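# Rotate steel cup under dial indicator by half turn

## Task

Rotate the steel cup that sits beneath the dial indicator by 180 degrees on its fixture, then release it so neither gripper is holding it.

## Robot and tools

ROBOT. Two six-joint arms, left_arm and right_arm, each with a parallel two-finger gripper and a wrist camera (cam_left_wrist, cam_right_wrist, both 504x504). Both report poses in one shared scene frame: origin on the table top between the arms, +x out over the table, +z up, left_arm on the +y side. The names left and right do not refer to image sides. Bases: left_arm at (+0.014, +0.232, 0) m, quat_wxyz (+0.995, 0, 0, +0.099); right_arm at (+0.047, -0.272, 0) m, quat_wxyz (+1.000, 0, 0, +0.016). Fingers point along the gripper's +z and close along its y. end_effector_position is the point between the pads, about 1 cm short of the fingertips; the printed value can be off, more so at long reach.

JOINT ORDER. Every row and every per-joint list uses this order per arm: shoulder (joint2), elbow (joint3), waist (joint1), wrist pitch (joint4), wrist yaw (joint5), wrist roll (joint6). Stated ranges in rad: shoulder 0.000 to 3.142, elbow 0.000 to 3.019, waist -2.880 to 2.880, wrist pitch -1.693 to 1.571, wrist yaw -1.571 to 1.571, wrist roll -2.094 to 2.094. True ends may differ by up to 0.019 rad.

ROW FORMAT. One row = 14 numbers, each in [-1, 1]: left_arm's 6 joint numbers then its opening, then right_arm's 6 joint numbers then its opening. Always send all 14, even if one arm stays still. Joint numbers are scaled offsets, not absolute angles: 1.0 equals 1.32 rad shoulder, 1.276 elbow, 1.264 waist, 1.83 wrist pitch, 1.686 wrist yaw, 2.022 wrist roll. Opening is absolute: +1 fully open, -1 closed. Optionally append 12 values in 0..1 (left 6, right 6, joint order above) as stiffness scales on each joint's position gain; they persist until changed.

execute_actions(actions): a list of up to 15 actions; each action is a list of up to 15 rows, one per 1/30 s step; a short action repeats its final row to fill 15 steps. Joint offsets are measured from the angles at the start of that action (for a call's first action, the last reported angles), not from the previous row. An empty list just returns state and images. If any action would push a joint more than 0.019 rad outside its range, that action is refused for both arms; if the first action fails this or anything is malformed, nothing runs. Requests beyond a real end are clipped there, and 'joint sent to its limit' may appear.

move(target, speed, blocking): target is one 14-number row whose joint offsets are counted from the Joint positions in the latest result that shows them. All joints follow paths that finish together, so gripper tips travel on curves; duration 0.5 to 10 s. speed (0.01 to 2 rad/s, default 0.5) caps the joint with the longest travel. Finger openings are applied at the start. Moves ignore obstacles and the other arm. With blocking=false you get a result after 0.5 s; until the move is shown finished, use wait or stop before any other motion. The 'move:' line gives the ending (done, off_target, moving, held, fault), limits=held or limits=none, and each arm's joint farthest from its target. After a held stretch the arm can briefly exceed the requested speed.

wait(seconds): 0 to 10; arms keep their last command and a running move continues. stop(): brakes the running move; fingers keep moving. zoom_image(camera, region): region [x0, y0, x1, y1] in pixels, at most 504x504, origin top-left. read_manual(section): licence texts only. finished_scene(scene): pass the number of the current scene; irreversible; the cup must stay turned and released.

RESULTS. Each gives the state line with each gripper's position (m) and quat_wxyz; Joint positions and Joint velocities per arm in the joint order plus pad gap (m; 0.094 fully open); Joint targets (what joints are being driven toward now); grip_measured (opening on the command scale, each gripper off by up to about 1 mm); joint torques (with offsets and noise); and, for execute_actions, step readings where HELD marks steps held back for that arm. 'joint command not followed' means a clearance check altered joint targets.

MOTION LIMITS. Per step, each joint's target stays within a lead of its measured angle (shoulder 0.32, elbow 0.276, waist 0.264, wrist pitch 0.33, wrist yaw 0.186, wrist roll 0.522 rad), and targets are scaled back if they would move the gripper more than 70 mm; big offsets need several actions and leftover motion must be re-commanded. With zero offsets an arm can sag; correct by commanding it back to the wanted angles, then zeros. The robot keeps its last command while you compose replies.

GRIPPING. To hold, command about 0.03 below grip_measured (less for a lighter grip); pads exert roughly 50 to 62 N, less on thin parts, with a brief spike at first contact. Brief external tugs or pushes may occur.

AVOID. Knocking or placing anything off the table (fails the task); drops, slips, slams, fast impacts, pressing far past contact; arms colliding or pushing on each other. Faster moves and targets deeper past contact press harder. Long holding under load heats motors: MOTOR HOT warns at 85 °C and at 100 °C the arm goes limp (OVER-TEMPERATURE FAULT). Smooth, low-effort, quick motion is preferred.

Each tool is called after "Emit:" as name(argument=value, ...) on one line, values as JSON.

## Session

Emit:
execute_actions(actions=[])

Scene clock: 0.00 s.
left_arm: end_effector_position=(+0.1018, +0.6685, +0.1162) grip_measured=+1.000 end_effector_quat_wxyz=(+0.119, +0.920, +0.067, +0.367) | right_arm: end_effector_position=(+0.5751, -0.1019, +0.3199) grip_measured=+1.000 end_effector_quat_wxyz=(+0.302, +0.317, +0.859, +0.266)
Joint names: [shoulder, elbow, waist, wrist pitch, wrist yaw, wrist roll]
Joint positions: left_arm=[ 1.744  1.241  1.44  -1.367  0.745 -1.53   0.094] | right_arm=[ 1.319  1.246  0.265 -0.671 -0.055  1.026  0.094]
Joint velocities: left_arm=[-0.005 -0.012 -0.005  0.007 -0.007  0.051  0.   ] | right_arm=[ 0.005  0.002 -0.005  0.007 -0.007  0.022  0.   ]
Joint torques (N m, as the arm reports them, + toward a larger angle): no reading
Motor temperatures (°C, as the motors report them): left_arm=[29 31 27 28 29 26] | right_arm=[31 34 27 27 29 26]
Joint targets: left_arm=[1.754 1.257 1.440 -1.368 0.744 -1.530] | right_arm=[1.324 1.269 0.265 -0.668 -0.055 1.026]
Joint stiffness scale: left_arm=[1. 1. 1. 1. 1. 1.] | right_arm=[1. 1. 1. 1. 1. 1.]

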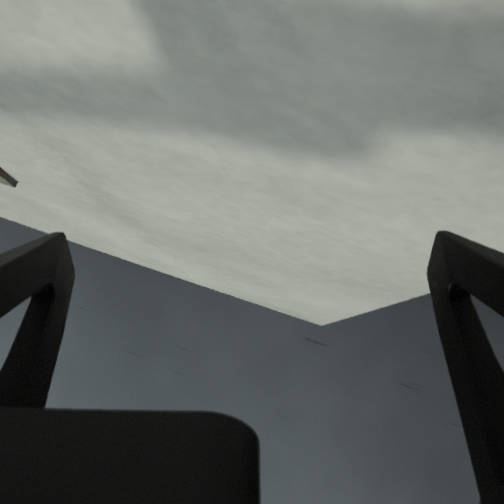

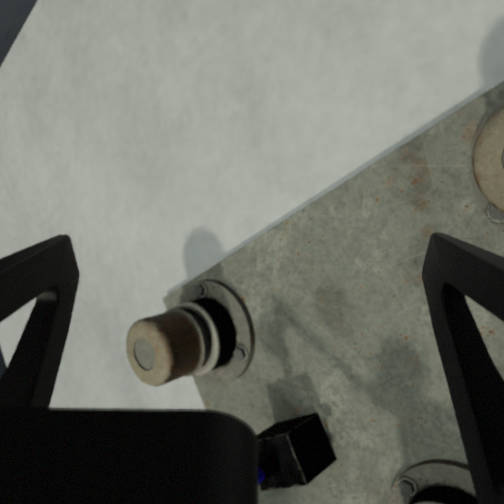

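Emit:
move(target=[-0.808, 0.078, -1.0, 0.166, -0.442, 0.757, 1, -0.486, 0.078, -0.21, -0.214, 0.033, -0.507, 1], speed=1.0)

Scene clock: 6.13 s.
left_arm: end_effector_position=(+0.2902, +0.3420, +0.5448) grip_measured=+1.000 end_effector_quat_wxyz=(+0.528, -0.163, +0.827, +0.099) | right_arm: end_effector_position=(+0.3468, -0.2610, +0.5476) grip_measured=+1.000 end_effector_quat_wxyz=(+0.547, -0.010, +0.837, +0.016)
Joint names: [shoulder, elbow, waist, wrist pitch, wrist yaw, wrist roll]
Joint positions: left_arm=[ 0.674  1.316  0.183 -1.079  0.002 -0.008  0.094] | right_arm=[ 0.672  1.308  0.007 -1.05  -0.002  0.017  0.094]
Joint velocities: left_arm=[-0.005 -0.002 -0.005  0.007  0.007  0.007  0.   ] | right_arm=[-0.005 -0.012 -0.005  0.012  0.007 -0.081  0.   ]
Joint torques (N m, as the arm reports them, + toward a larger angle): left_arm=[ 0.99 12.51 -0.46  2.09 -0.03  0.11] | right_arm=[ 1.79 13.4  -1.91  1.37  0.15  0.01]
Motor temperatures (°C, as the motors report them): left_arm=[30 33 27 28 29 26] | right_arm=[31 37 27 27 29 26]
Joint targets: left_arm=[0.678 1.340 0.176 -1.063 -0.001 0.000] | right_arm=[0.677 1.345 -0.001 -1.063 0.001 0.001]
Joint stiffness scale: left_arm=[1. 1. 1. 1. 1. 1.] | right_arm=[1. 1. 1. 1. 1. 1.]
move: off_target (left_arm, right_arm); limits=none; left_arm: farthest joint: the elbow, 0.024 radians from its target (0.100 radians at the start); right_arm: farthest joint: the elbow, 0.037 radians from its target (0.100 radians at the start)

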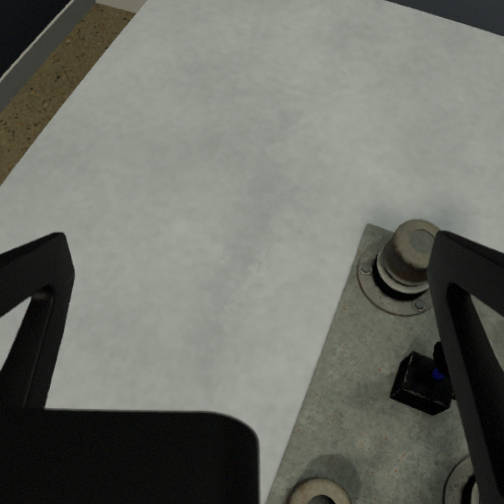

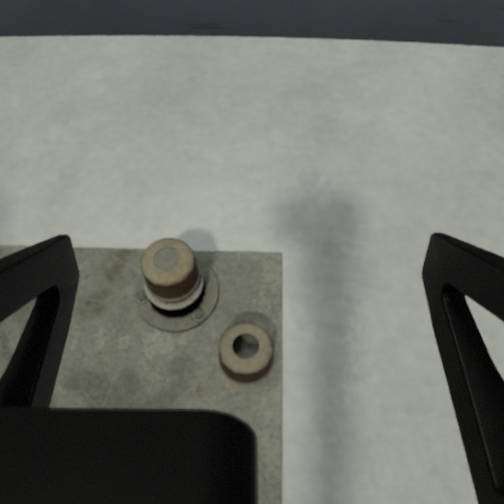

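Emit:
move(target=[0, 0.02, -0.261, 0.01, 0, 0, 1, 0, 0.03, 0, 0, 0, 0, 1], speed=1.0)

Scene clock: 8.53 s.
left_arm: end_effector_position=(+0.3109, +0.2488, +0.5448) grip_measured=+1.000 end_effector_quat_wxyz=(+0.537, -0.028, +0.843, +0.013) | right_arm: end_effector_position=(+0.3468, -0.2610, +0.5476) grip_measured=+1.000 end_effector_quat_wxyz=(+0.547, -0.010, +0.837, +0.016)
Joint names: [shoulder, elbow, waist, wrist pitch, wrist yaw, wrist roll]
Joint positions: left_arm=[ 0.674  1.316 -0.14  -1.079  0.002 -0.007  0.094] | right_arm=[ 0.672  1.308  0.007 -1.05  -0.002  0.016  0.094]
Joint velocities: left_arm=[-0.024  0.007 -0.005  0.002  0.007  0.037  0.   ] | right_arm=[ 0.005 -0.012 -0.015 -0.007 -0.081  0.007  0.   ]
Joint torques (N m, as the arm reports them, + toward a larger angle): left_arm=[ 0.52 12.67 -0.36  2.21  0.12  0.01] | right_arm=[ 1.08 13.52 -1.24  1.83  0.04  0.16]
Motor temperatures (°C, as the motors report them): left_arm=[30 33 27 28 29 26] | right_arm=[31 38 27 27 29 26]
Joint targets: left_arm=[0.674 1.342 -0.146 -1.060 0.002 -0.008] | right_arm=[0.672 1.347 0.007 -1.050 -0.002 0.017]
Joint stiffness scale: left_arm=[1. 1. 1. 1. 1. 1.] | right_arm=[1. 1. 1. 1. 1. 1.]
move: off_target (left_arm, right_arm); limits=none; left_arm: farthest joint: the elbow, 0.025 radians from its target (0.025 radians at the start); right_arm: farthest joint: the elbow, 0.038 radians from its target (0.038 radians at the start)

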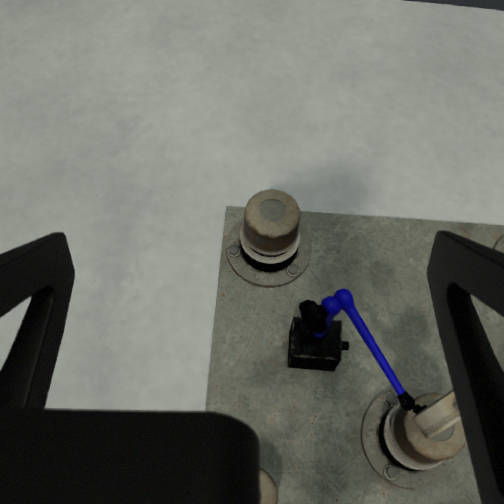

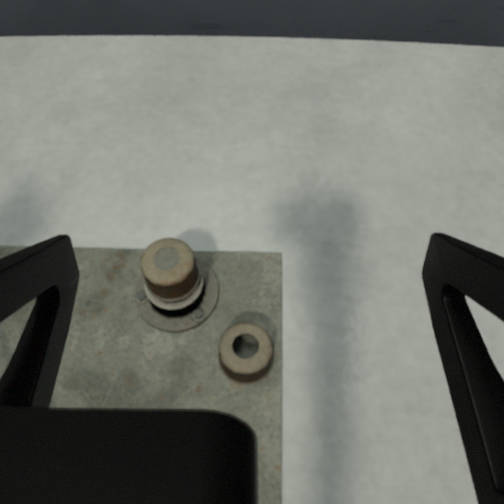

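Emit:
move(target=[0, 0, 0, 0, 0, 0, 1, 0.688, -0.4666, 0.21, 0.3264, -0.661, -0.6365, 1], speed=1.0)

Scene clock: 16.83 s.
left_arm: end_effector_position=(+0.3109, +0.2488, +0.5448) grip_measured=+1.000 end_effector_quat_wxyz=(+0.537, -0.028, +0.843, +0.013) | right_arm: end_effector_position=(+0.3590, -0.0147, +0.0728) grip_measured=+1.000 end_effector_quat_wxyz=(-0.332, +0.636, -0.556, -0.420)
Joint names: [shoulder, elbow, waist, wrist pitch, wrist yaw, wrist roll]
Joint positions: left_arm=[ 0.674  1.316 -0.14  -1.079  0.002 -0.007  0.094] | right_arm=[ 1.574  0.709  0.269 -0.466 -1.114 -1.255  0.094]
Joint velocities: left_arm=[-0.005 -0.007 -0.024 -0.002  0.007 -0.037  0.   ] | right_arm=[ 0.024  0.002  0.005 -0.012  0.022 -0.022  0.   ]
Joint torques (N m, as the arm reports them, + toward a larger angle): left_arm=[ 0.52 10.32  0.2   1.6   0.1   0.02] | right_arm=[-8.58  7.31 -0.96  1.06 -0.66 -0.02]
Motor temperatures (°C, as the motors report them): left_arm=[29 35 27 28 29 26] | right_arm=[31 40 27 27 29 26]
Joint targets: left_arm=[0.674 1.316 -0.140 -1.079 0.002 -0.007] | right_arm=[1.580 0.713 0.272 -0.452 -1.117 -1.271]
Joint stiffness scale: left_arm=[1. 1. 1. 1. 1. 1.] | right_arm=[1. 1. 1. 1. 1. 1.]
move: done; limits=none; left_arm: farthest joint: the waist, 0.000 radians from its target (0.000 radians at the start); right_arm: farthest joint: the wrist roll, 0.016 radians from its target (1.287 radians at the start)

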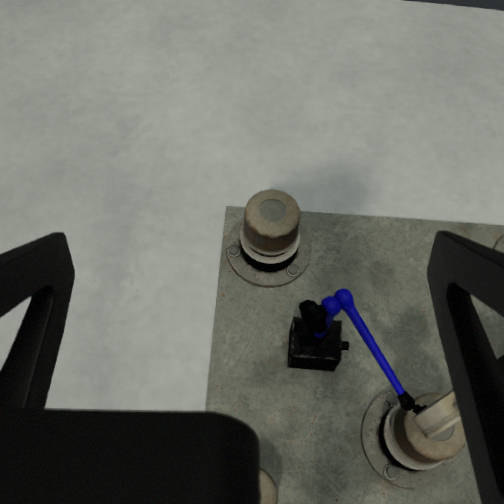

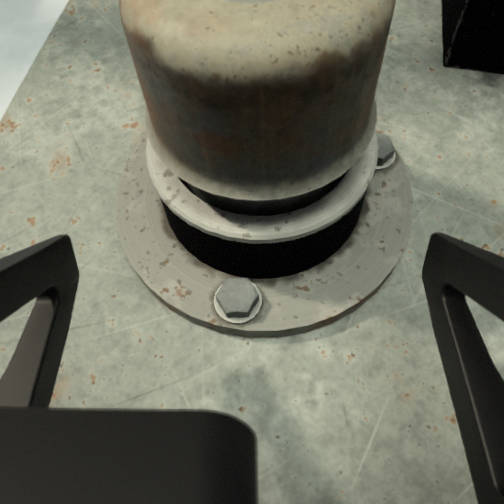

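Emit:
move(target=[0, 0, 0, 0, 0, 0, 1, -0.0204, -0.0218, 0.1429, 0.2013, 0.0423, 0.1696, 1], speed=0.4)

Scene clock: 25.03 s.
left_arm: end_effector_position=(+0.3109, +0.2488, +0.5448) grip_measured=+1.000 end_effector_quat_wxyz=(+0.537, -0.028, +0.843, +0.013) | right_arm: end_effector_position=(+0.3526, +0.0530, +0.0839) grip_measured=+1.000 end_effector_quat_wxyz=(-0.351, +0.646, -0.539, -0.411)
Joint names: [shoulder, elbow, waist, wrist pitch, wrist yaw, wrist roll]
Joint positions: left_arm=[ 0.674  1.316 -0.14  -1.079  0.002 -0.007  0.094] | right_arm=[ 1.563  0.691  0.446 -0.113 -1.047 -0.928  0.094]
Joint velocities: left_arm=[-0.015  0.007 -0.015  0.002 -0.037 -0.037  0.   ] | right_arm=[-0.015  0.007 -0.015 -0.027  0.007 -0.022  0.   ]
Joint torques (N m, as the arm reports them, + toward a larger angle): left_arm=[ 0.51 10.31  0.25  1.62  0.1   0.02] | right_arm=[-10.2    6.53  -1.01   1.69  -0.37   0.34]
Motor temperatures (°C, as the motors report them): left_arm=[29 35 27 29 29 26] | right_arm=[31 39 27 27 29 26]
Joint targets: left_arm=[0.674 1.316 -0.140 -1.079 0.002 -0.007] | right_arm=[1.547 0.681 0.450 -0.097 -1.043 -0.912]
Joint stiffness scale: left_arm=[1. 1. 1. 1. 1. 1.] | right_arm=[1. 1. 1. 1. 1. 1.]
move: done; limits=none; left_arm: farthest joint: the waist, 0.000 radians from its target (0.000 radians at the start); right_arm: farthest joint: the shoulder, 0.016 radians from its target (0.027 radians at the start)

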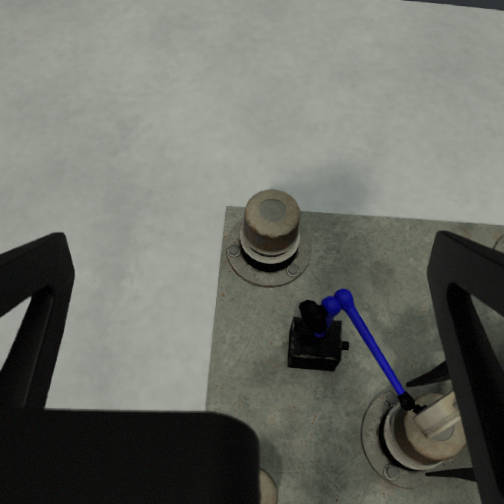

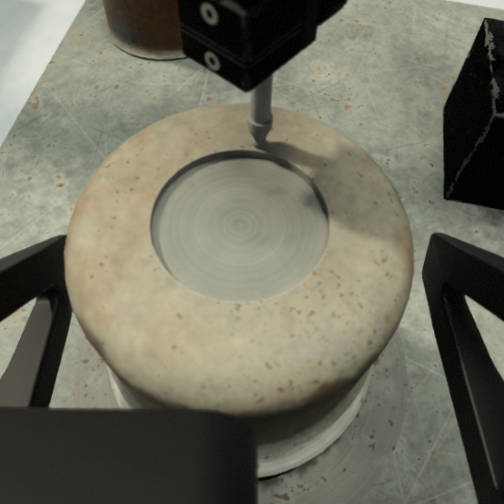

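Emit:
move(target=[0, 0, 0, 0, 0, 0, 1, 0.0, -0.004, -0.0153, -0.028, -0.0046, -0.0247, 1], speed=0.3)

Emit:
execute_actions(actions=[[[0,0,0,0,0,0,1, 0,0,0,0,0,0,0.2]]])

Scene clock: 32.57 s.
left_arm: end_effector_position=(+0.3109, +0.2488, +0.5448) grip_measured=+1.000 end_effector_quat_wxyz=(+0.537, -0.028, +0.843, +0.013) | right_arm: end_effector_position=(+0.3512, +0.0472, +0.0812) grip_measured=+1.000 end_effector_quat_wxyz=(-0.345, +0.648, -0.541, -0.411)
Joint names: [shoulder, elbow, waist, wrist pitch, wrist yaw, wrist roll]
Joint positions: left_arm=[ 0.674  1.316 -0.14  -1.079  0.002 -0.007  0.094] | right_arm=[ 1.563  0.691  0.434 -0.152 -1.052 -0.962  0.094]
Joint velocities: left_arm=[-0.005 -0.007  0.005 -0.002 -0.022 -0.007  0.   ] | right_arm=[-0.005  0.012  0.005  0.032 -0.022 -0.007  0.   ]
Joint torques (N m, as the arm reports them, + toward a larger angle): left_arm=[ 0.51 10.32  0.21  1.61  0.1   0.02] | right_arm=[-8.81  6.93 -1.79  0.49 -0.58  0.02]
Motor temperatures (°C, as the motors report them): left_arm=[29 35 27 29 29 26] | right_arm=[32 38 27 27 29 26]
Joint targets: left_arm=[0.674 1.316 -0.140 -1.079 0.002 -0.007] | right_arm=[1.563 0.686 0.427 -0.164 -1.055 -0.978]
Joint stiffness scale: left_arm=[1. 1. 1. 1. 1. 1.] | right_arm=[1. 1. 1. 1. 1. 1.]
move: done; limits=none; left_arm: farthest joint: the waist, 0.000 radians from its target (0.000 radians at the start); right_arm: farthest joint: the wrist roll, 0.016 radians from its target (0.050 radians at the start)

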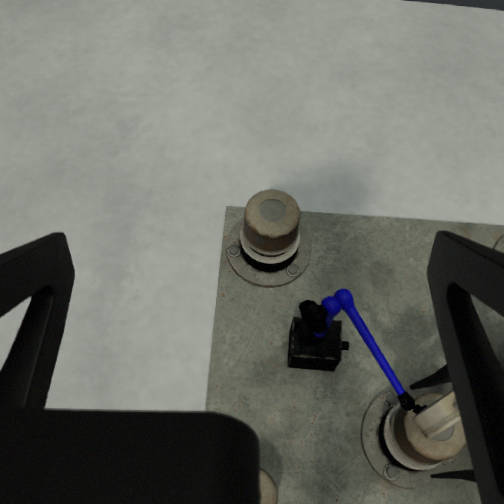

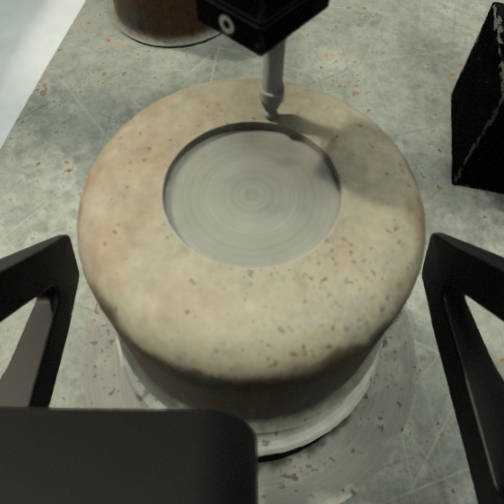

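Scene clock: 33.07 s.
left_arm: end_effector_position=(+0.3109, +0.2488, +0.5448) grip_measured=+1.000 end_effector_quat_wxyz=(+0.537, -0.028, +0.843, +0.013) | right_arm: end_effector_position=(+0.3512, +0.0472, +0.0812) grip_measured=+0.467 end_effector_quat_wxyz=(-0.345, +0.648, -0.541, -0.411)
Joint names: [shoulder, elbow, waist, wrist pitch, wrist yaw, wrist roll]
Joint positions: left_arm=[ 0.674  1.316 -0.14  -1.079  0.002 -0.007  0.094] | right_arm=[ 1.563  0.691  0.434 -0.152 -1.052 -0.962  0.069]
Joint velocities: left_arm=[-0.034 -0.002  0.005 -0.017 -0.007  0.037  0.   ] | right_arm=[-0.024 -0.002  0.015  0.002 -0.037  0.022  0.   ]
Joint torques (N m, as the arm reports them, + toward a larger angle): left_arm=[ 0.52 10.3   0.23  1.61  0.1   0.01] | right_arm=[-9.12  7.33 -1.07  0.97 -0.49  0.16]
Motor temperatures (°C, as the motors report them): left_arm=[29 35 27 29 29 26] | right_arm=[32 38 27 27 29 26]
Joint targets: left_arm=[0.674 1.316 -0.140 -1.079 0.002 -0.007] | right_arm=[1.563 0.691 0.434 -0.152 -1.052 -0.962]
Joint stiffness scale: left_arm=[1. 1. 1. 1. 1. 1.] | right_arm=[1. 1. 1. 1. 1. 1.]
Step readings (joint positions):
0: left_arm=[0.674 1.316 -0.140 -1.079 0.002 -0.007] | right_arm=[1.563 0.691 0.434 -0.152 -1.052 -0.962]
1: left_arm=[0.674 1.316 -0.140 -1.079 0.002 -0.007] | right_arm=[1.563 0.691 0.434 -0.152 -1.052 -0.962]
2: left_arm=[0.674 1.316 -0.140 -1.079 0.002 -0.007] | right_arm=[1.563 0.691 0.434 -0.152 -1.052 -0.962]
4: left_arm=[0.674 1.316 -0.140 -1.079 0.002 -0.007] | right_arm=[1.563 0.691 0.434 -0.152 -1.052 -0.962]
8: left_arm=[0.674 1.316 -0.140 -1.079 0.002 -0.007] | right_arm=[1.563 0.691 0.434 -0.152 -1.052 -0.962]
15: Joint positions above

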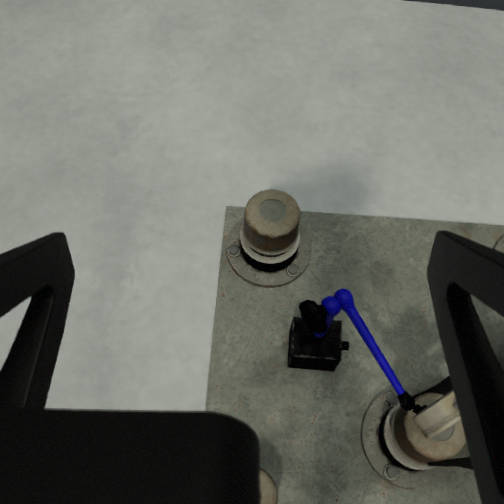

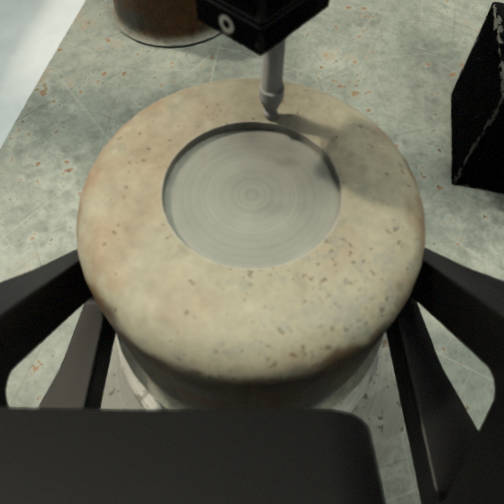

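Emit:
move(target=[0, 0, 0, 0, 0, 0, 1, -0.0277, -0.0705, 0.0209, 0.1688, 0.0756, 0.1458, 0.2], speed=0.5)

Emit:
move(target=[0, 0, 0, 0, 0, 0, 1, -0.0265, -0.057, 0.0433, 0.129, 0.1187, 0.1216, 0.2], speed=0.5)

Emit:
move(target=[0, 0, 0, 0, 0, 0, 1, -0.0335, -0.069, 0.122, 0.129, 0.2714, 0.1585, 0.2], speed=0.5)

Scene clock: 58.20 s.
left_arm: end_effector_position=(+0.3109, +0.2488, +0.5448) grip_measured=+1.000 end_effector_quat_wxyz=(+0.537, -0.028, +0.843, +0.013) | right_arm: end_effector_position=(+0.3518, +0.0475, +0.0810) grip_measured=+0.467 end_effector_quat_wxyz=(-0.376, +0.604, -0.585, -0.389)
Joint names: [shoulder, elbow, waist, wrist pitch, wrist yaw, wrist roll]
Joint positions: left_arm=[ 0.674  1.316 -0.14  -1.079  0.002 -0.007  0.094] | right_arm=[ 1.522  0.59   0.455  0.128 -0.957 -0.704  0.069]
Joint velocities: left_arm=[ 0.005 -0.002 -0.005  0.007 -0.037  0.007  0.   ] | right_arm=[-0.015 -0.007 -0.005 -0.002 -0.022  0.051 -0.   ]
Joint torques (N m, as the arm reports them, + toward a larger angle): left_arm=[ 0.54 10.3   0.2   1.61  0.1   0.02] | right_arm=[-7.89  8.15 -1.03  2.61  0.73  0.56]
Motor temperatures (°C, as the motors report them): left_arm=[29 35 27 29 29 26] | right_arm=[32 38 27 27 29 26]
Joint targets: left_arm=[0.674 1.316 -0.140 -1.079 0.002 -0.007] | right_arm=[1.526 0.601 0.461 0.157 -0.924 -0.667]
Joint stiffness scale: left_arm=[1. 1. 1. 1. 1. 1.] | right_arm=[1. 1. 1. 1. 1. 1.]
move: off_target (right_arm); limits=none; left_arm: farthest joint: the waist, 0.000 radians from its target (0.000 radians at the start); right_arm: farthest joint: the wrist roll, 0.036 radians from its target (0.295 radians at the start)

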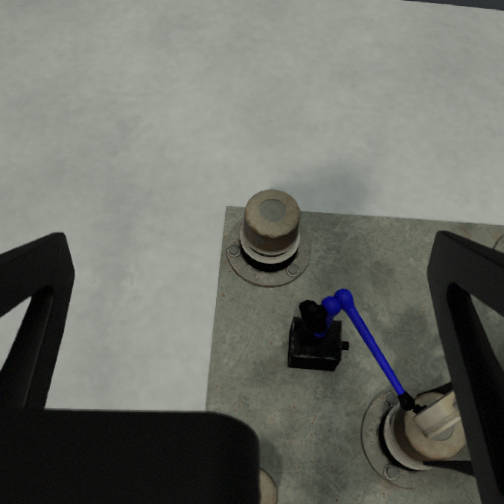

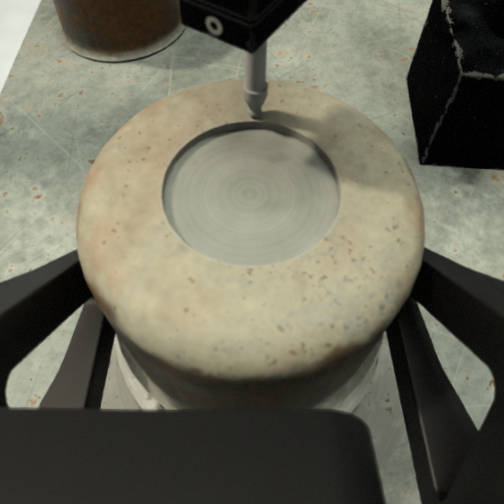

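Scene clock: 59.17 s.
left_arm: end_effector_position=(+0.3109, +0.2488, +0.5448) grip_measured=+1.000 end_effector_quat_wxyz=(+0.537, -0.028, +0.843, +0.013) | right_arm: end_effector_position=(+0.3515, +0.0477, +0.0808) grip_measured=+0.467 end_effector_quat_wxyz=(+0.406, -0.552, +0.637, +0.353)
Joint names: [shoulder, elbow, waist, wrist pitch, wrist yaw, wrist roll]
Joint positions: left_arm=[ 0.674  1.316 -0.14  -1.079  0.002 -0.007  0.094] | right_arm=[ 1.478  0.502  0.5    0.335 -0.789 -0.486  0.069]
Joint velocities: left_arm=[-0.005 -0.007 -0.005 -0.002  0.022  0.022  0.   ] | right_arm=[-0.005  0.012 -0.024  0.002 -0.081  0.022  0.001]
Joint torques (N m, as the arm reports them, + toward a larger angle): left_arm=[ 0.51 10.32  0.23  1.61  0.1   0.02] | right_arm=[-6.83  8.5  -0.44  2.71  0.81  0.48]
Motor temperatures (°C, as the motors report them): left_arm=[29 35 27 29 29 26] | right_arm=[32 38 27 27 29 26]
Joint targets: left_arm=[0.674 1.316 -0.140 -1.079 0.002 -0.007] | right_arm=[1.487 0.518 0.510 0.364 -0.757 -0.457]
Joint stiffness scale: left_arm=[1. 1. 1. 1. 1. 1.] | right_arm=[1. 1. 1. 1. 1. 1.]
move: off_target (right_arm); limits=none; left_arm: farthest joint: the waist, 0.000 radians from its target (0.000 radians at the start); right_arm: farthest joint: the wrist yaw, 0.033 radians from its target (0.200 radians at the start)

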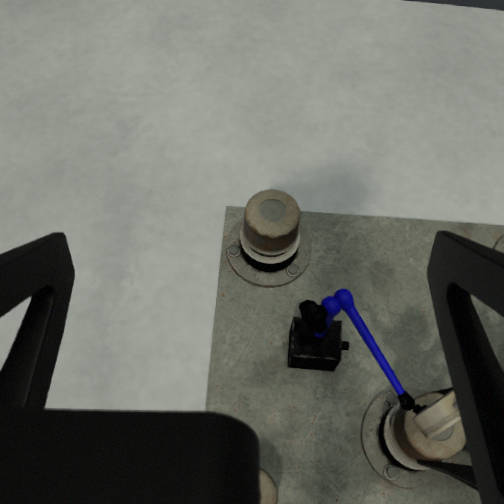

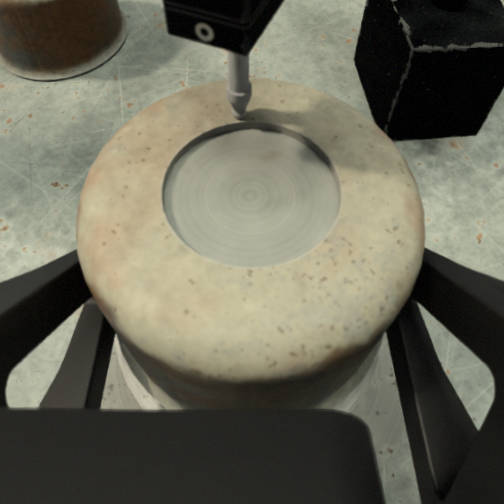

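Scene clock: 60.60 s.
left_arm: end_effector_position=(+0.3109, +0.2488, +0.5448) grip_measured=+1.000 end_effector_quat_wxyz=(+0.537, -0.028, +0.843, +0.013) | right_arm: end_effector_position=(+0.3511, +0.0484, +0.0809) grip_measured=+0.467 end_effector_quat_wxyz=(+0.459, -0.432, +0.726, +0.272)
Joint names: [shoulder, elbow, waist, wrist pitch, wrist yaw, wrist roll]
Joint positions: left_arm=[ 0.674  1.316 -0.14  -1.079  0.002 -0.007  0.094] | right_arm=[ 1.416  0.391  0.646  0.549 -0.355 -0.179  0.069]
Joint velocities: left_arm=[-0.034  0.002 -0.005  0.007 -0.066  0.037  0.   ] | right_arm=[-0.015  0.002 -0.005 -0.002  0.037 -0.007  0.002]
Joint torques (N m, as the arm reports them, + toward a larger angle): left_arm=[ 0.51 10.3   0.22  1.61  0.1   0.02] | right_arm=[-5.09  8.98 -0.42  2.78  0.68  0.32]
Motor temperatures (°C, as the motors report them): left_arm=[29 35 27 29 29 26] | right_arm=[32 38 27 27 29 26]
Joint targets: left_arm=[0.674 1.316 -0.140 -1.079 0.002 -0.007] | right_arm=[1.433 0.414 0.655 0.572 -0.332 -0.166]
Joint stiffness scale: left_arm=[1. 1. 1. 1. 1. 1.] | right_arm=[1. 1. 1. 1. 1. 1.]
move: off_target (right_arm); limits=none; left_arm: farthest joint: the waist, 0.000 radians from its target (0.000 radians at the start); right_arm: farthest joint: the elbow, 0.023 radians from its target (0.088 radians at the start)

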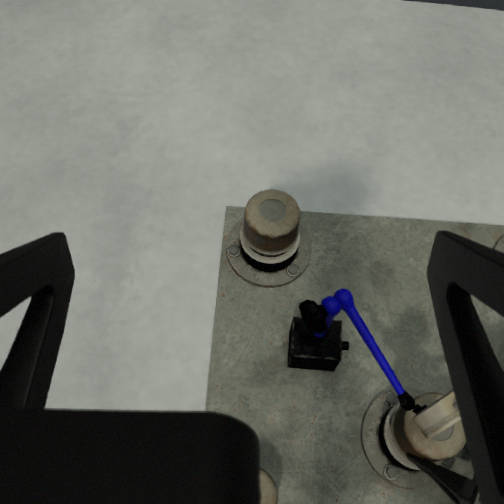

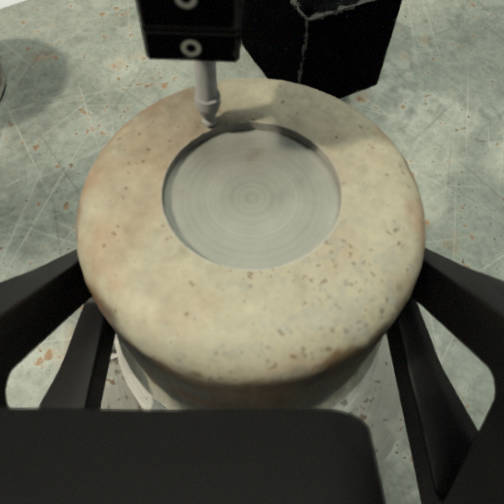

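Emit:
move(target=[0, 0, 0, 0, 0, 0, 1, 0.0082, 0.0016, 0.1519, 0.0287, 0.3028, 0.1248, 0.2], speed=0.5)

Emit:
move(target=[0, 0, 0, 0, 0, 0, 1, 0.0453, 0.0793, 0.1335, -0.065, 0.2768, 0.1342, 0.2], speed=0.5)

Emit:
move(target=[0, 0, 0, 0, 0, 0, 1, 0.0392, 0.0774, 0.0513, -0.0876, 0.1294, 0.0934, 0.2], speed=0.5)

Emit:
move(target=[0, 0, 0, 0, 0, 0, 1, 0.0469, 0.1, 0.0365, -0.1323, 0.1024, 0.1208, 0.2], speed=0.5)

Scene clock: 69.10 s.
left_arm: end_effector_position=(+0.3109, +0.2488, +0.5448) grip_measured=+1.000 end_effector_quat_wxyz=(+0.537, -0.028, +0.843, +0.013) | right_arm: end_effector_position=(+0.3508, +0.0482, +0.0806) grip_measured=+0.466 end_effector_quat_wxyz=(+0.500, -0.297, +0.793, +0.183)
Joint names: [shoulder, elbow, waist, wrist pitch, wrist yaw, wrist roll]
Joint positions: left_arm=[ 0.674  1.316 -0.14  -1.079  0.002 -0.007  0.094] | right_arm=[1.402 0.371 0.838 0.578 0.145 0.062 0.069]
Joint velocities: left_arm=[ 0.005 -0.007 -0.005  0.017 -0.037 -0.051  0.   ] | right_arm=[ 0.005 -0.002 -0.005  0.002 -0.007  0.037  0.001]
Joint torques (N m, as the arm reports them, + toward a larger angle): left_arm=[ 0.53 10.31  0.23  1.62  0.1   0.02] | right_arm=[-4.25  9.04 -1.17  2.78  0.45  0.32]
Motor temperatures (°C, as the motors report them): left_arm=[29 36 27 29 29 26] | right_arm=[32 38 27 27 29 26]
Joint targets: left_arm=[0.674 1.316 -0.140 -1.079 0.002 -0.007] | right_arm=[1.427 0.393 0.838 0.602 0.156 0.074]
Joint stiffness scale: left_arm=[1. 1. 1. 1. 1. 1.] | right_arm=[1. 1. 1. 1. 1. 1.]
move: off_target (right_arm); limits=none; left_arm: farthest joint: the waist, 0.000 radians from its target (0.000 radians at the start); right_arm: farthest joint: the shoulder, 0.025 radians from its target (0.011 radians at the start)

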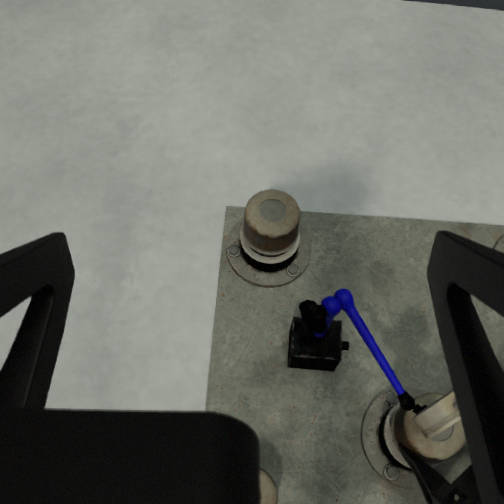

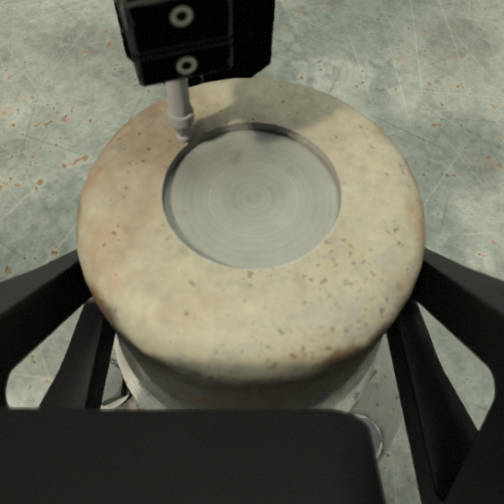

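Scene clock: 70.57 s.
left_arm: end_effector_position=(+0.3109, +0.2488, +0.5448) grip_measured=+1.000 end_effector_quat_wxyz=(+0.537, -0.028, +0.843, +0.013) | right_arm: end_effector_position=(+0.3505, +0.0482, +0.0801) grip_measured=+0.466 end_effector_quat_wxyz=(+0.528, -0.155, +0.830, +0.095)
Joint names: [shoulder, elbow, waist, wrist pitch, wrist yaw, wrist roll]
Joint positions: left_arm=[ 0.674  1.316 -0.14  -1.079  0.002 -0.007  0.094] | right_arm=[1.445 0.436 1.003 0.469 0.598 0.319 0.069]
Joint velocities: left_arm=[ 0.005 -0.007 -0.005  0.002 -0.022  0.007  0.   ] | right_arm=[-0.015 -0.007  0.005  0.012  0.007  0.007  0.   ]
Joint torques (N m, as the arm reports them, + toward a larger angle): left_arm=[ 0.52 10.32  0.21  1.61  0.1   0.02] | right_arm=[-5.61 10.25 -0.98  1.28  0.71  0.32]
Motor temperatures (°C, as the motors report them): left_arm=[29 36 27 29 29 26] | right_arm=[32 38 27 27 29 26]
Joint targets: left_arm=[0.674 1.316 -0.140 -1.079 0.002 -0.007] | right_arm=[1.461 0.472 1.007 0.459 0.612 0.333]
Joint stiffness scale: left_arm=[1. 1. 1. 1. 1. 1.] | right_arm=[1. 1. 1. 1. 1. 1.]
move: off_target (right_arm); limits=none; left_arm: farthest joint: the waist, 0.000 radians from its target (0.000 radians at the start); right_arm: farthest joint: the elbow, 0.036 radians from its target (0.102 radians at the start)

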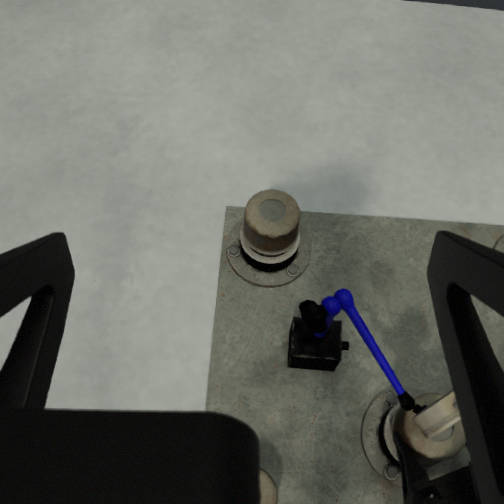

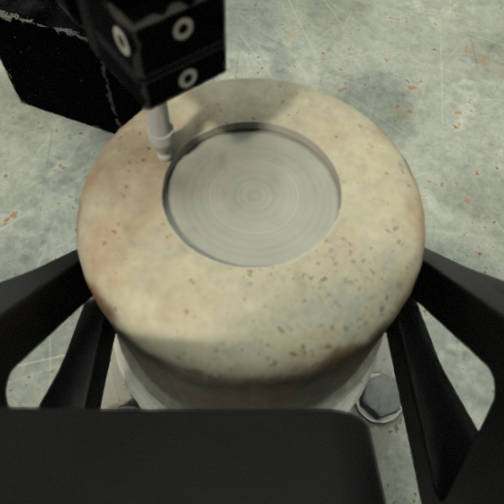

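Scene clock: 71.57 s.
left_arm: end_effector_position=(+0.3109, +0.2488, +0.5448) grip_measured=+1.000 end_effector_quat_wxyz=(+0.537, -0.028, +0.843, +0.013) | right_arm: end_effector_position=(+0.3507, +0.0482, +0.0801) grip_measured=+0.466 end_effector_quat_wxyz=(+0.535, -0.080, +0.840, +0.048)
Joint names: [shoulder, elbow, waist, wrist pitch, wrist yaw, wrist roll]
Joint positions: left_arm=[ 0.674  1.316 -0.14  -1.079  0.002 -0.007  0.094] | right_arm=[1.479 0.506 1.064 0.322 0.798 0.493 0.069]
Joint velocities: left_arm=[-0.015  0.002 -0.015 -0.002  0.051  0.066  0.   ] | right_arm=[-0.005  0.002 -0.005  0.017  0.022 -0.007 -0.001]
Joint torques (N m, as the arm reports them, + toward a larger angle): left_arm=[ 0.5  10.31  0.2   1.61  0.1   0.02] | right_arm=[-6.14  9.74 -0.86  0.91  0.95  0.33]
Motor temperatures (°C, as the motors report them): left_arm=[29 36 27 29 29 26] | right_arm=[32 38 27 27 30 26]
Joint targets: left_arm=[0.674 1.316 -0.140 -1.079 0.002 -0.007] | right_arm=[1.497 0.535 1.068 0.309 0.816 0.508]
Joint stiffness scale: left_arm=[1. 1. 1. 1. 1. 1.] | right_arm=[1. 1. 1. 1. 1. 1.]
move: off_target (right_arm); limits=none; left_arm: farthest joint: the waist, 0.000 radians from its target (0.000 radians at the start); right_arm: farthest joint: the elbow, 0.029 radians from its target (0.098 radians at the start)

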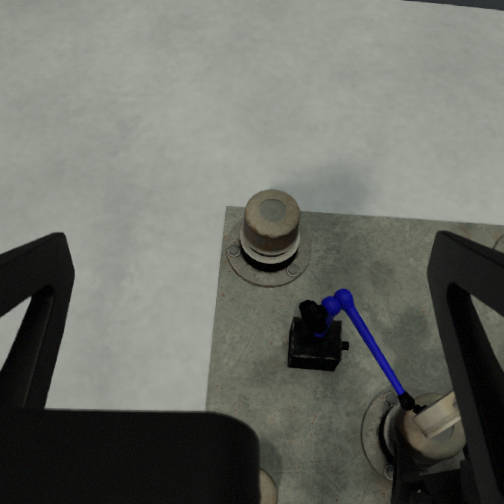

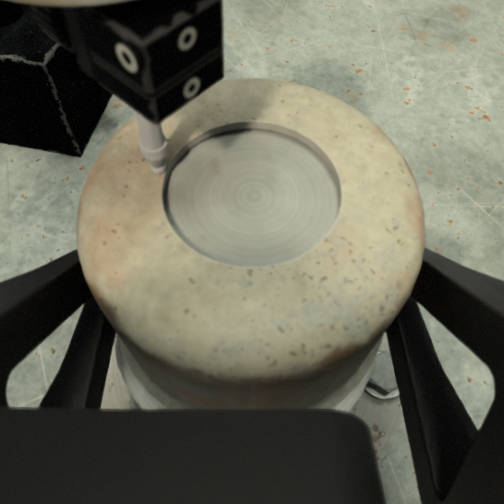

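Scene clock: 72.67 s.
left_arm: end_effector_position=(+0.3109, +0.2488, +0.5448) grip_measured=+1.000 end_effector_quat_wxyz=(+0.537, -0.028, +0.843, +0.013) | right_arm: end_effector_position=(+0.3508, +0.0484, +0.0796) grip_measured=+0.466 end_effector_quat_wxyz=(+0.536, -0.007, +0.844, +0.002)
Joint names: [shoulder, elbow, waist, wrist pitch, wrist yaw, wrist roll]
Joint positions: left_arm=[ 0.674  1.316 -0.14  -1.079  0.002 -0.007  0.094] | right_arm=[1.522 0.599 1.105 0.093 0.954 0.724 0.069]
Joint velocities: left_arm=[-0.015  0.017  0.005  0.012  0.007  0.022  0.   ] | right_arm=[ 0.005  0.002 -0.005  0.002  0.037 -0.066  0.   ]
Joint torques (N m, as the arm reports them, + toward a larger angle): left_arm=[ 0.52 10.31  0.19  1.6   0.1   0.02] | right_arm=[-6.81 10.39 -0.8   0.66  1.    0.33]
Motor temperatures (°C, as the motors report them): left_arm=[29 36 27 29 29 26] | right_arm=[32 38 27 27 30 26]
Joint targets: left_arm=[0.674 1.316 -0.140 -1.079 0.002 -0.007] | right_arm=[1.541 0.633 1.110 0.080 0.970 0.738]
Joint stiffness scale: left_arm=[1. 1. 1. 1. 1. 1.] | right_arm=[1. 1. 1. 1. 1. 1.]
move: off_target (right_arm); limits=none; left_arm: farthest joint: the waist, 0.000 radians from its target (0.000 radians at the start); right_arm: farthest joint: the elbow, 0.034 radians from its target (0.128 radians at the start)

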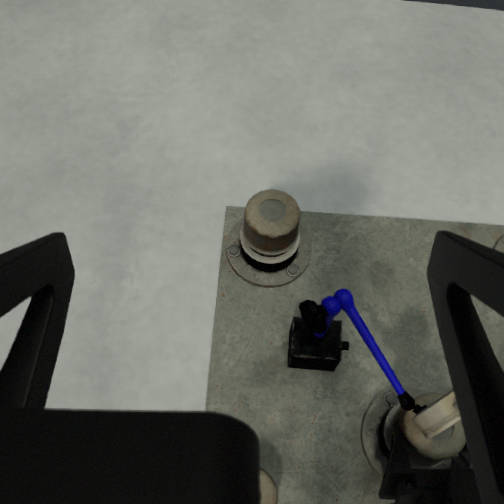

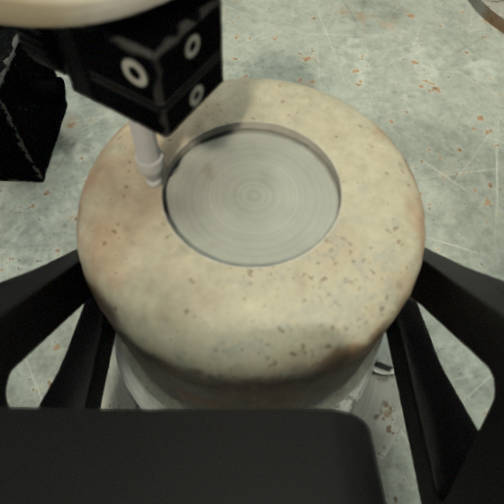

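Emit:
execute_actions(actions=[[[0,0,0,0,0,0,1, 0.014,0.027,0.004,-0.007,0.009,0.007,1]]])

Emit:
move(target=[0, 0, 0, 0, 0, 0, 1, -0.0712, -0.1277, -0.0801, 0.2148, -0.203, -0.2013, 1], speed=0.6)

Emit:
move(target=[0, 0, 0, 0, 0, 0, 1, -0.0417, -0.0572, -0.1345, 0.0842, -0.2737, -0.137, 1], speed=0.6)

Scene clock: 82.07 s.
left_arm: end_effector_position=(+0.3109, +0.2488, +0.5448) grip_measured=+1.000 end_effector_quat_wxyz=(+0.537, -0.028, +0.843, +0.013) | right_arm: end_effector_position=(+0.3514, +0.0468, +0.0809) grip_measured=+1.000 end_effector_quat_wxyz=(+0.539, -0.004, +0.842, -0.002)
Joint names: [shoulder, elbow, waist, wrist pitch, wrist yaw, wrist roll]
Joint positions: left_arm=[ 0.674  1.316 -0.14  -1.079  0.002 -0.007  0.094] | right_arm=[1.522 0.599 1.105 0.093 0.967 0.724 0.094]
Joint velocities: left_arm=[-0.005  0.002  0.015  0.012  0.007 -0.022  0.   ] | right_arm=[-0.005 -0.002 -0.005  0.002 -0.007  0.095  0.   ]
Joint torques (N m, as the arm reports them, + toward a larger angle): left_arm=[ 0.51 10.31  0.24  1.61  0.1   0.02] | right_arm=[-7.09 10.45 -0.86  0.71  0.56  0.33]
Motor temperatures (°C, as the motors report them): left_arm=[29 36 27 29 29 26] | right_arm=[32 39 27 27 30 26]
Joint targets: left_arm=[0.674 1.316 -0.140 -1.079 0.002 -0.007] | right_arm=[1.540 0.634 1.110 0.080 0.969 0.738]
Joint stiffness scale: left_arm=[1. 1. 1. 1. 1. 1.] | right_arm=[1. 1. 1. 1. 1. 1.]
Step readings (joint positions):
0: left_arm=[0.674 1.316 -0.140 -1.079 0.002 -0.007] | right_arm=[1.522 0.599 1.105 0.093 0.954 0.724]
1: left_arm=[0.674 1.316 -0.140 -1.079 0.002 -0.007] | right_arm=[1.522 0.599 1.105 0.093 0.957 0.724]
2: left_arm=[0.674 1.316 -0.140 -1.079 0.002 -0.007] | right_arm=[1.522 0.599 1.105 0.093 0.963 0.724]
4: left_arm=[0.674 1.316 -0.140 -1.079 0.002 -0.007] | right_arm=[1.522 0.599 1.105 0.093 0.966 0.724]
8: left_arm=[0.674 1.316 -0.140 -1.079 0.002 -0.007] | right_arm=[1.522 0.599 1.105 0.093 0.967 0.724]
15: Joint positions above

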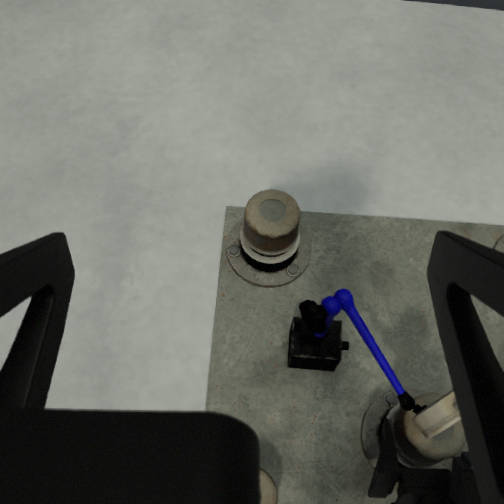

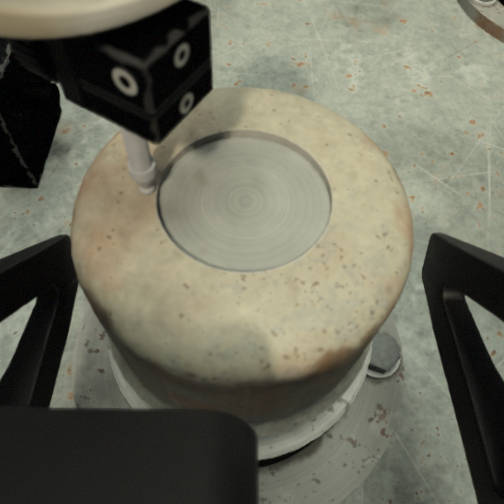

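Scene clock: 83.57 s.
left_arm: end_effector_position=(+0.3109, +0.2488, +0.5448) grip_measured=+1.000 end_effector_quat_wxyz=(+0.537, -0.028, +0.843, +0.013) | right_arm: end_effector_position=(+0.3521, +0.0488, +0.0859) grip_measured=+1.000 end_effector_quat_wxyz=(+0.536, -0.142, +0.827, +0.093)
Joint names: [shoulder, elbow, waist, wrist pitch, wrist yaw, wrist roll]
Joint positions: left_arm=[ 0.674  1.316 -0.14  -1.079  0.002 -0.007  0.094] | right_arm=[1.441 0.443 1.011 0.468 0.628 0.333 0.094]
Joint velocities: left_arm=[-0.005  0.012  0.005 -0.007 -0.022  0.051  0.   ] | right_arm=[-0.015 -0.012 -0.005 -0.007 -0.066 -0.022  0.   ]
Joint torques (N m, as the arm reports them, + toward a larger angle): left_arm=[ 0.49 10.31  0.23  1.62  0.1   0.02] | right_arm=[-7.86  6.33 -1.74  2.4   0.13  0.  ]
Motor temperatures (°C, as the motors report them): left_arm=[29 36 27 29 29 26] | right_arm=[32 39 27 27 30 26]
Joint targets: left_arm=[0.674 1.316 -0.140 -1.079 0.002 -0.007] | right_arm=[1.428 0.436 1.004 0.486 0.624 0.317]
Joint stiffness scale: left_arm=[1. 1. 1. 1. 1. 1.] | right_arm=[1. 1. 1. 1. 1. 1.]
move: done; limits=none; left_arm: farthest joint: the waist, 0.000 radians from its target (0.000 radians at the start); right_arm: farthest joint: the wrist pitch, 0.018 radians from its target (0.393 radians at the start)

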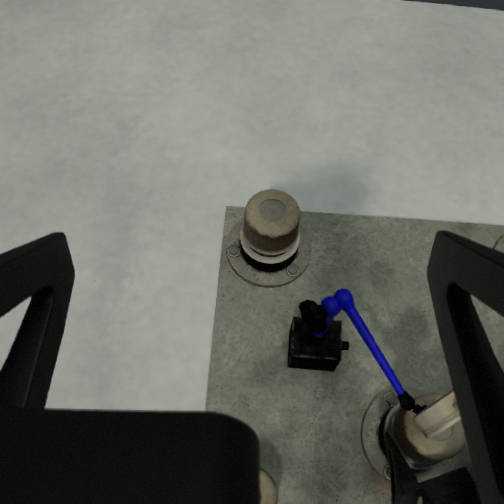

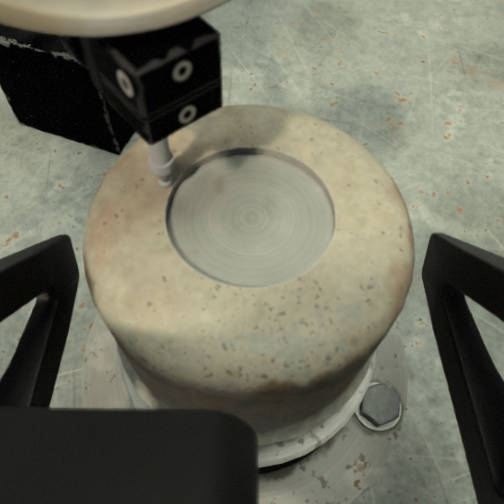

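Scene clock: 85.07 s.
left_arm: end_effector_position=(+0.3109, +0.2488, +0.5448) grip_measured=+1.000 end_effector_quat_wxyz=(+0.537, -0.028, +0.843, +0.013) | right_arm: end_effector_position=(+0.3548, +0.0520, +0.0900) grip_measured=+1.000 end_effector_quat_wxyz=(+0.515, -0.285, +0.787, +0.185)
Joint names: [shoulder, elbow, waist, wrist pitch, wrist yaw, wrist roll]
Joint positions: left_arm=[ 0.674  1.316 -0.14  -1.079  0.002 -0.007  0.094] | right_arm=[1.401 0.378 0.846 0.603 0.17  0.072 0.094]
Joint velocities: left_arm=[ 0.005  0.017 -0.005 -0.002  0.037 -0.007  0.   ] | right_arm=[-0.015 -0.012 -0.005 -0.002  0.007 -0.007  0.   ]
Joint torques (N m, as the arm reports them, + toward a larger angle): left_arm=[ 0.48 10.3   0.23  1.61  0.1   0.02] | right_arm=[-7.38  6.21 -1.82  2.69 -0.04 -0.01]
Motor temperatures (°C, as the motors report them): left_arm=[29 36 27 29 29 26] | right_arm=[32 39 27 27 30 26]
Joint targets: left_arm=[0.674 1.316 -0.140 -1.079 0.002 -0.007] | right_arm=[1.386 0.370 0.841 0.622 0.166 0.056]
Joint stiffness scale: left_arm=[1. 1. 1. 1. 1. 1.] | right_arm=[1. 1. 1. 1. 1. 1.]
move: done; limits=none; left_arm: farthest joint: the waist, 0.000 radians from its target (0.000 radians at the start); right_arm: farthest joint: the wrist pitch, 0.019 radians from its target (0.154 radians at the start)

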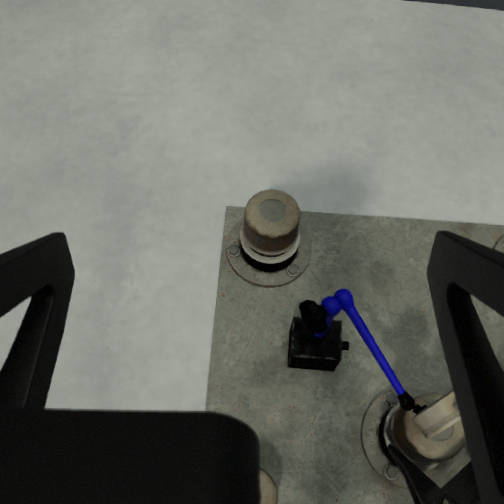

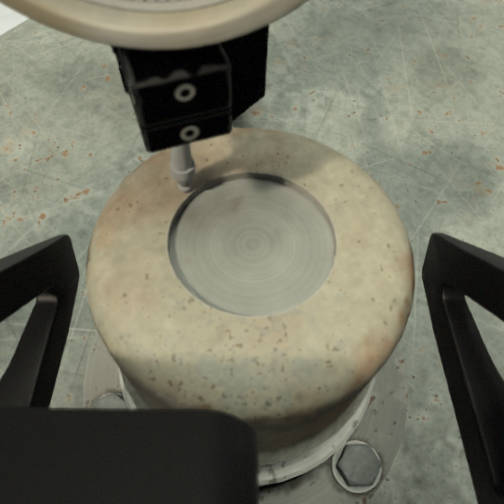

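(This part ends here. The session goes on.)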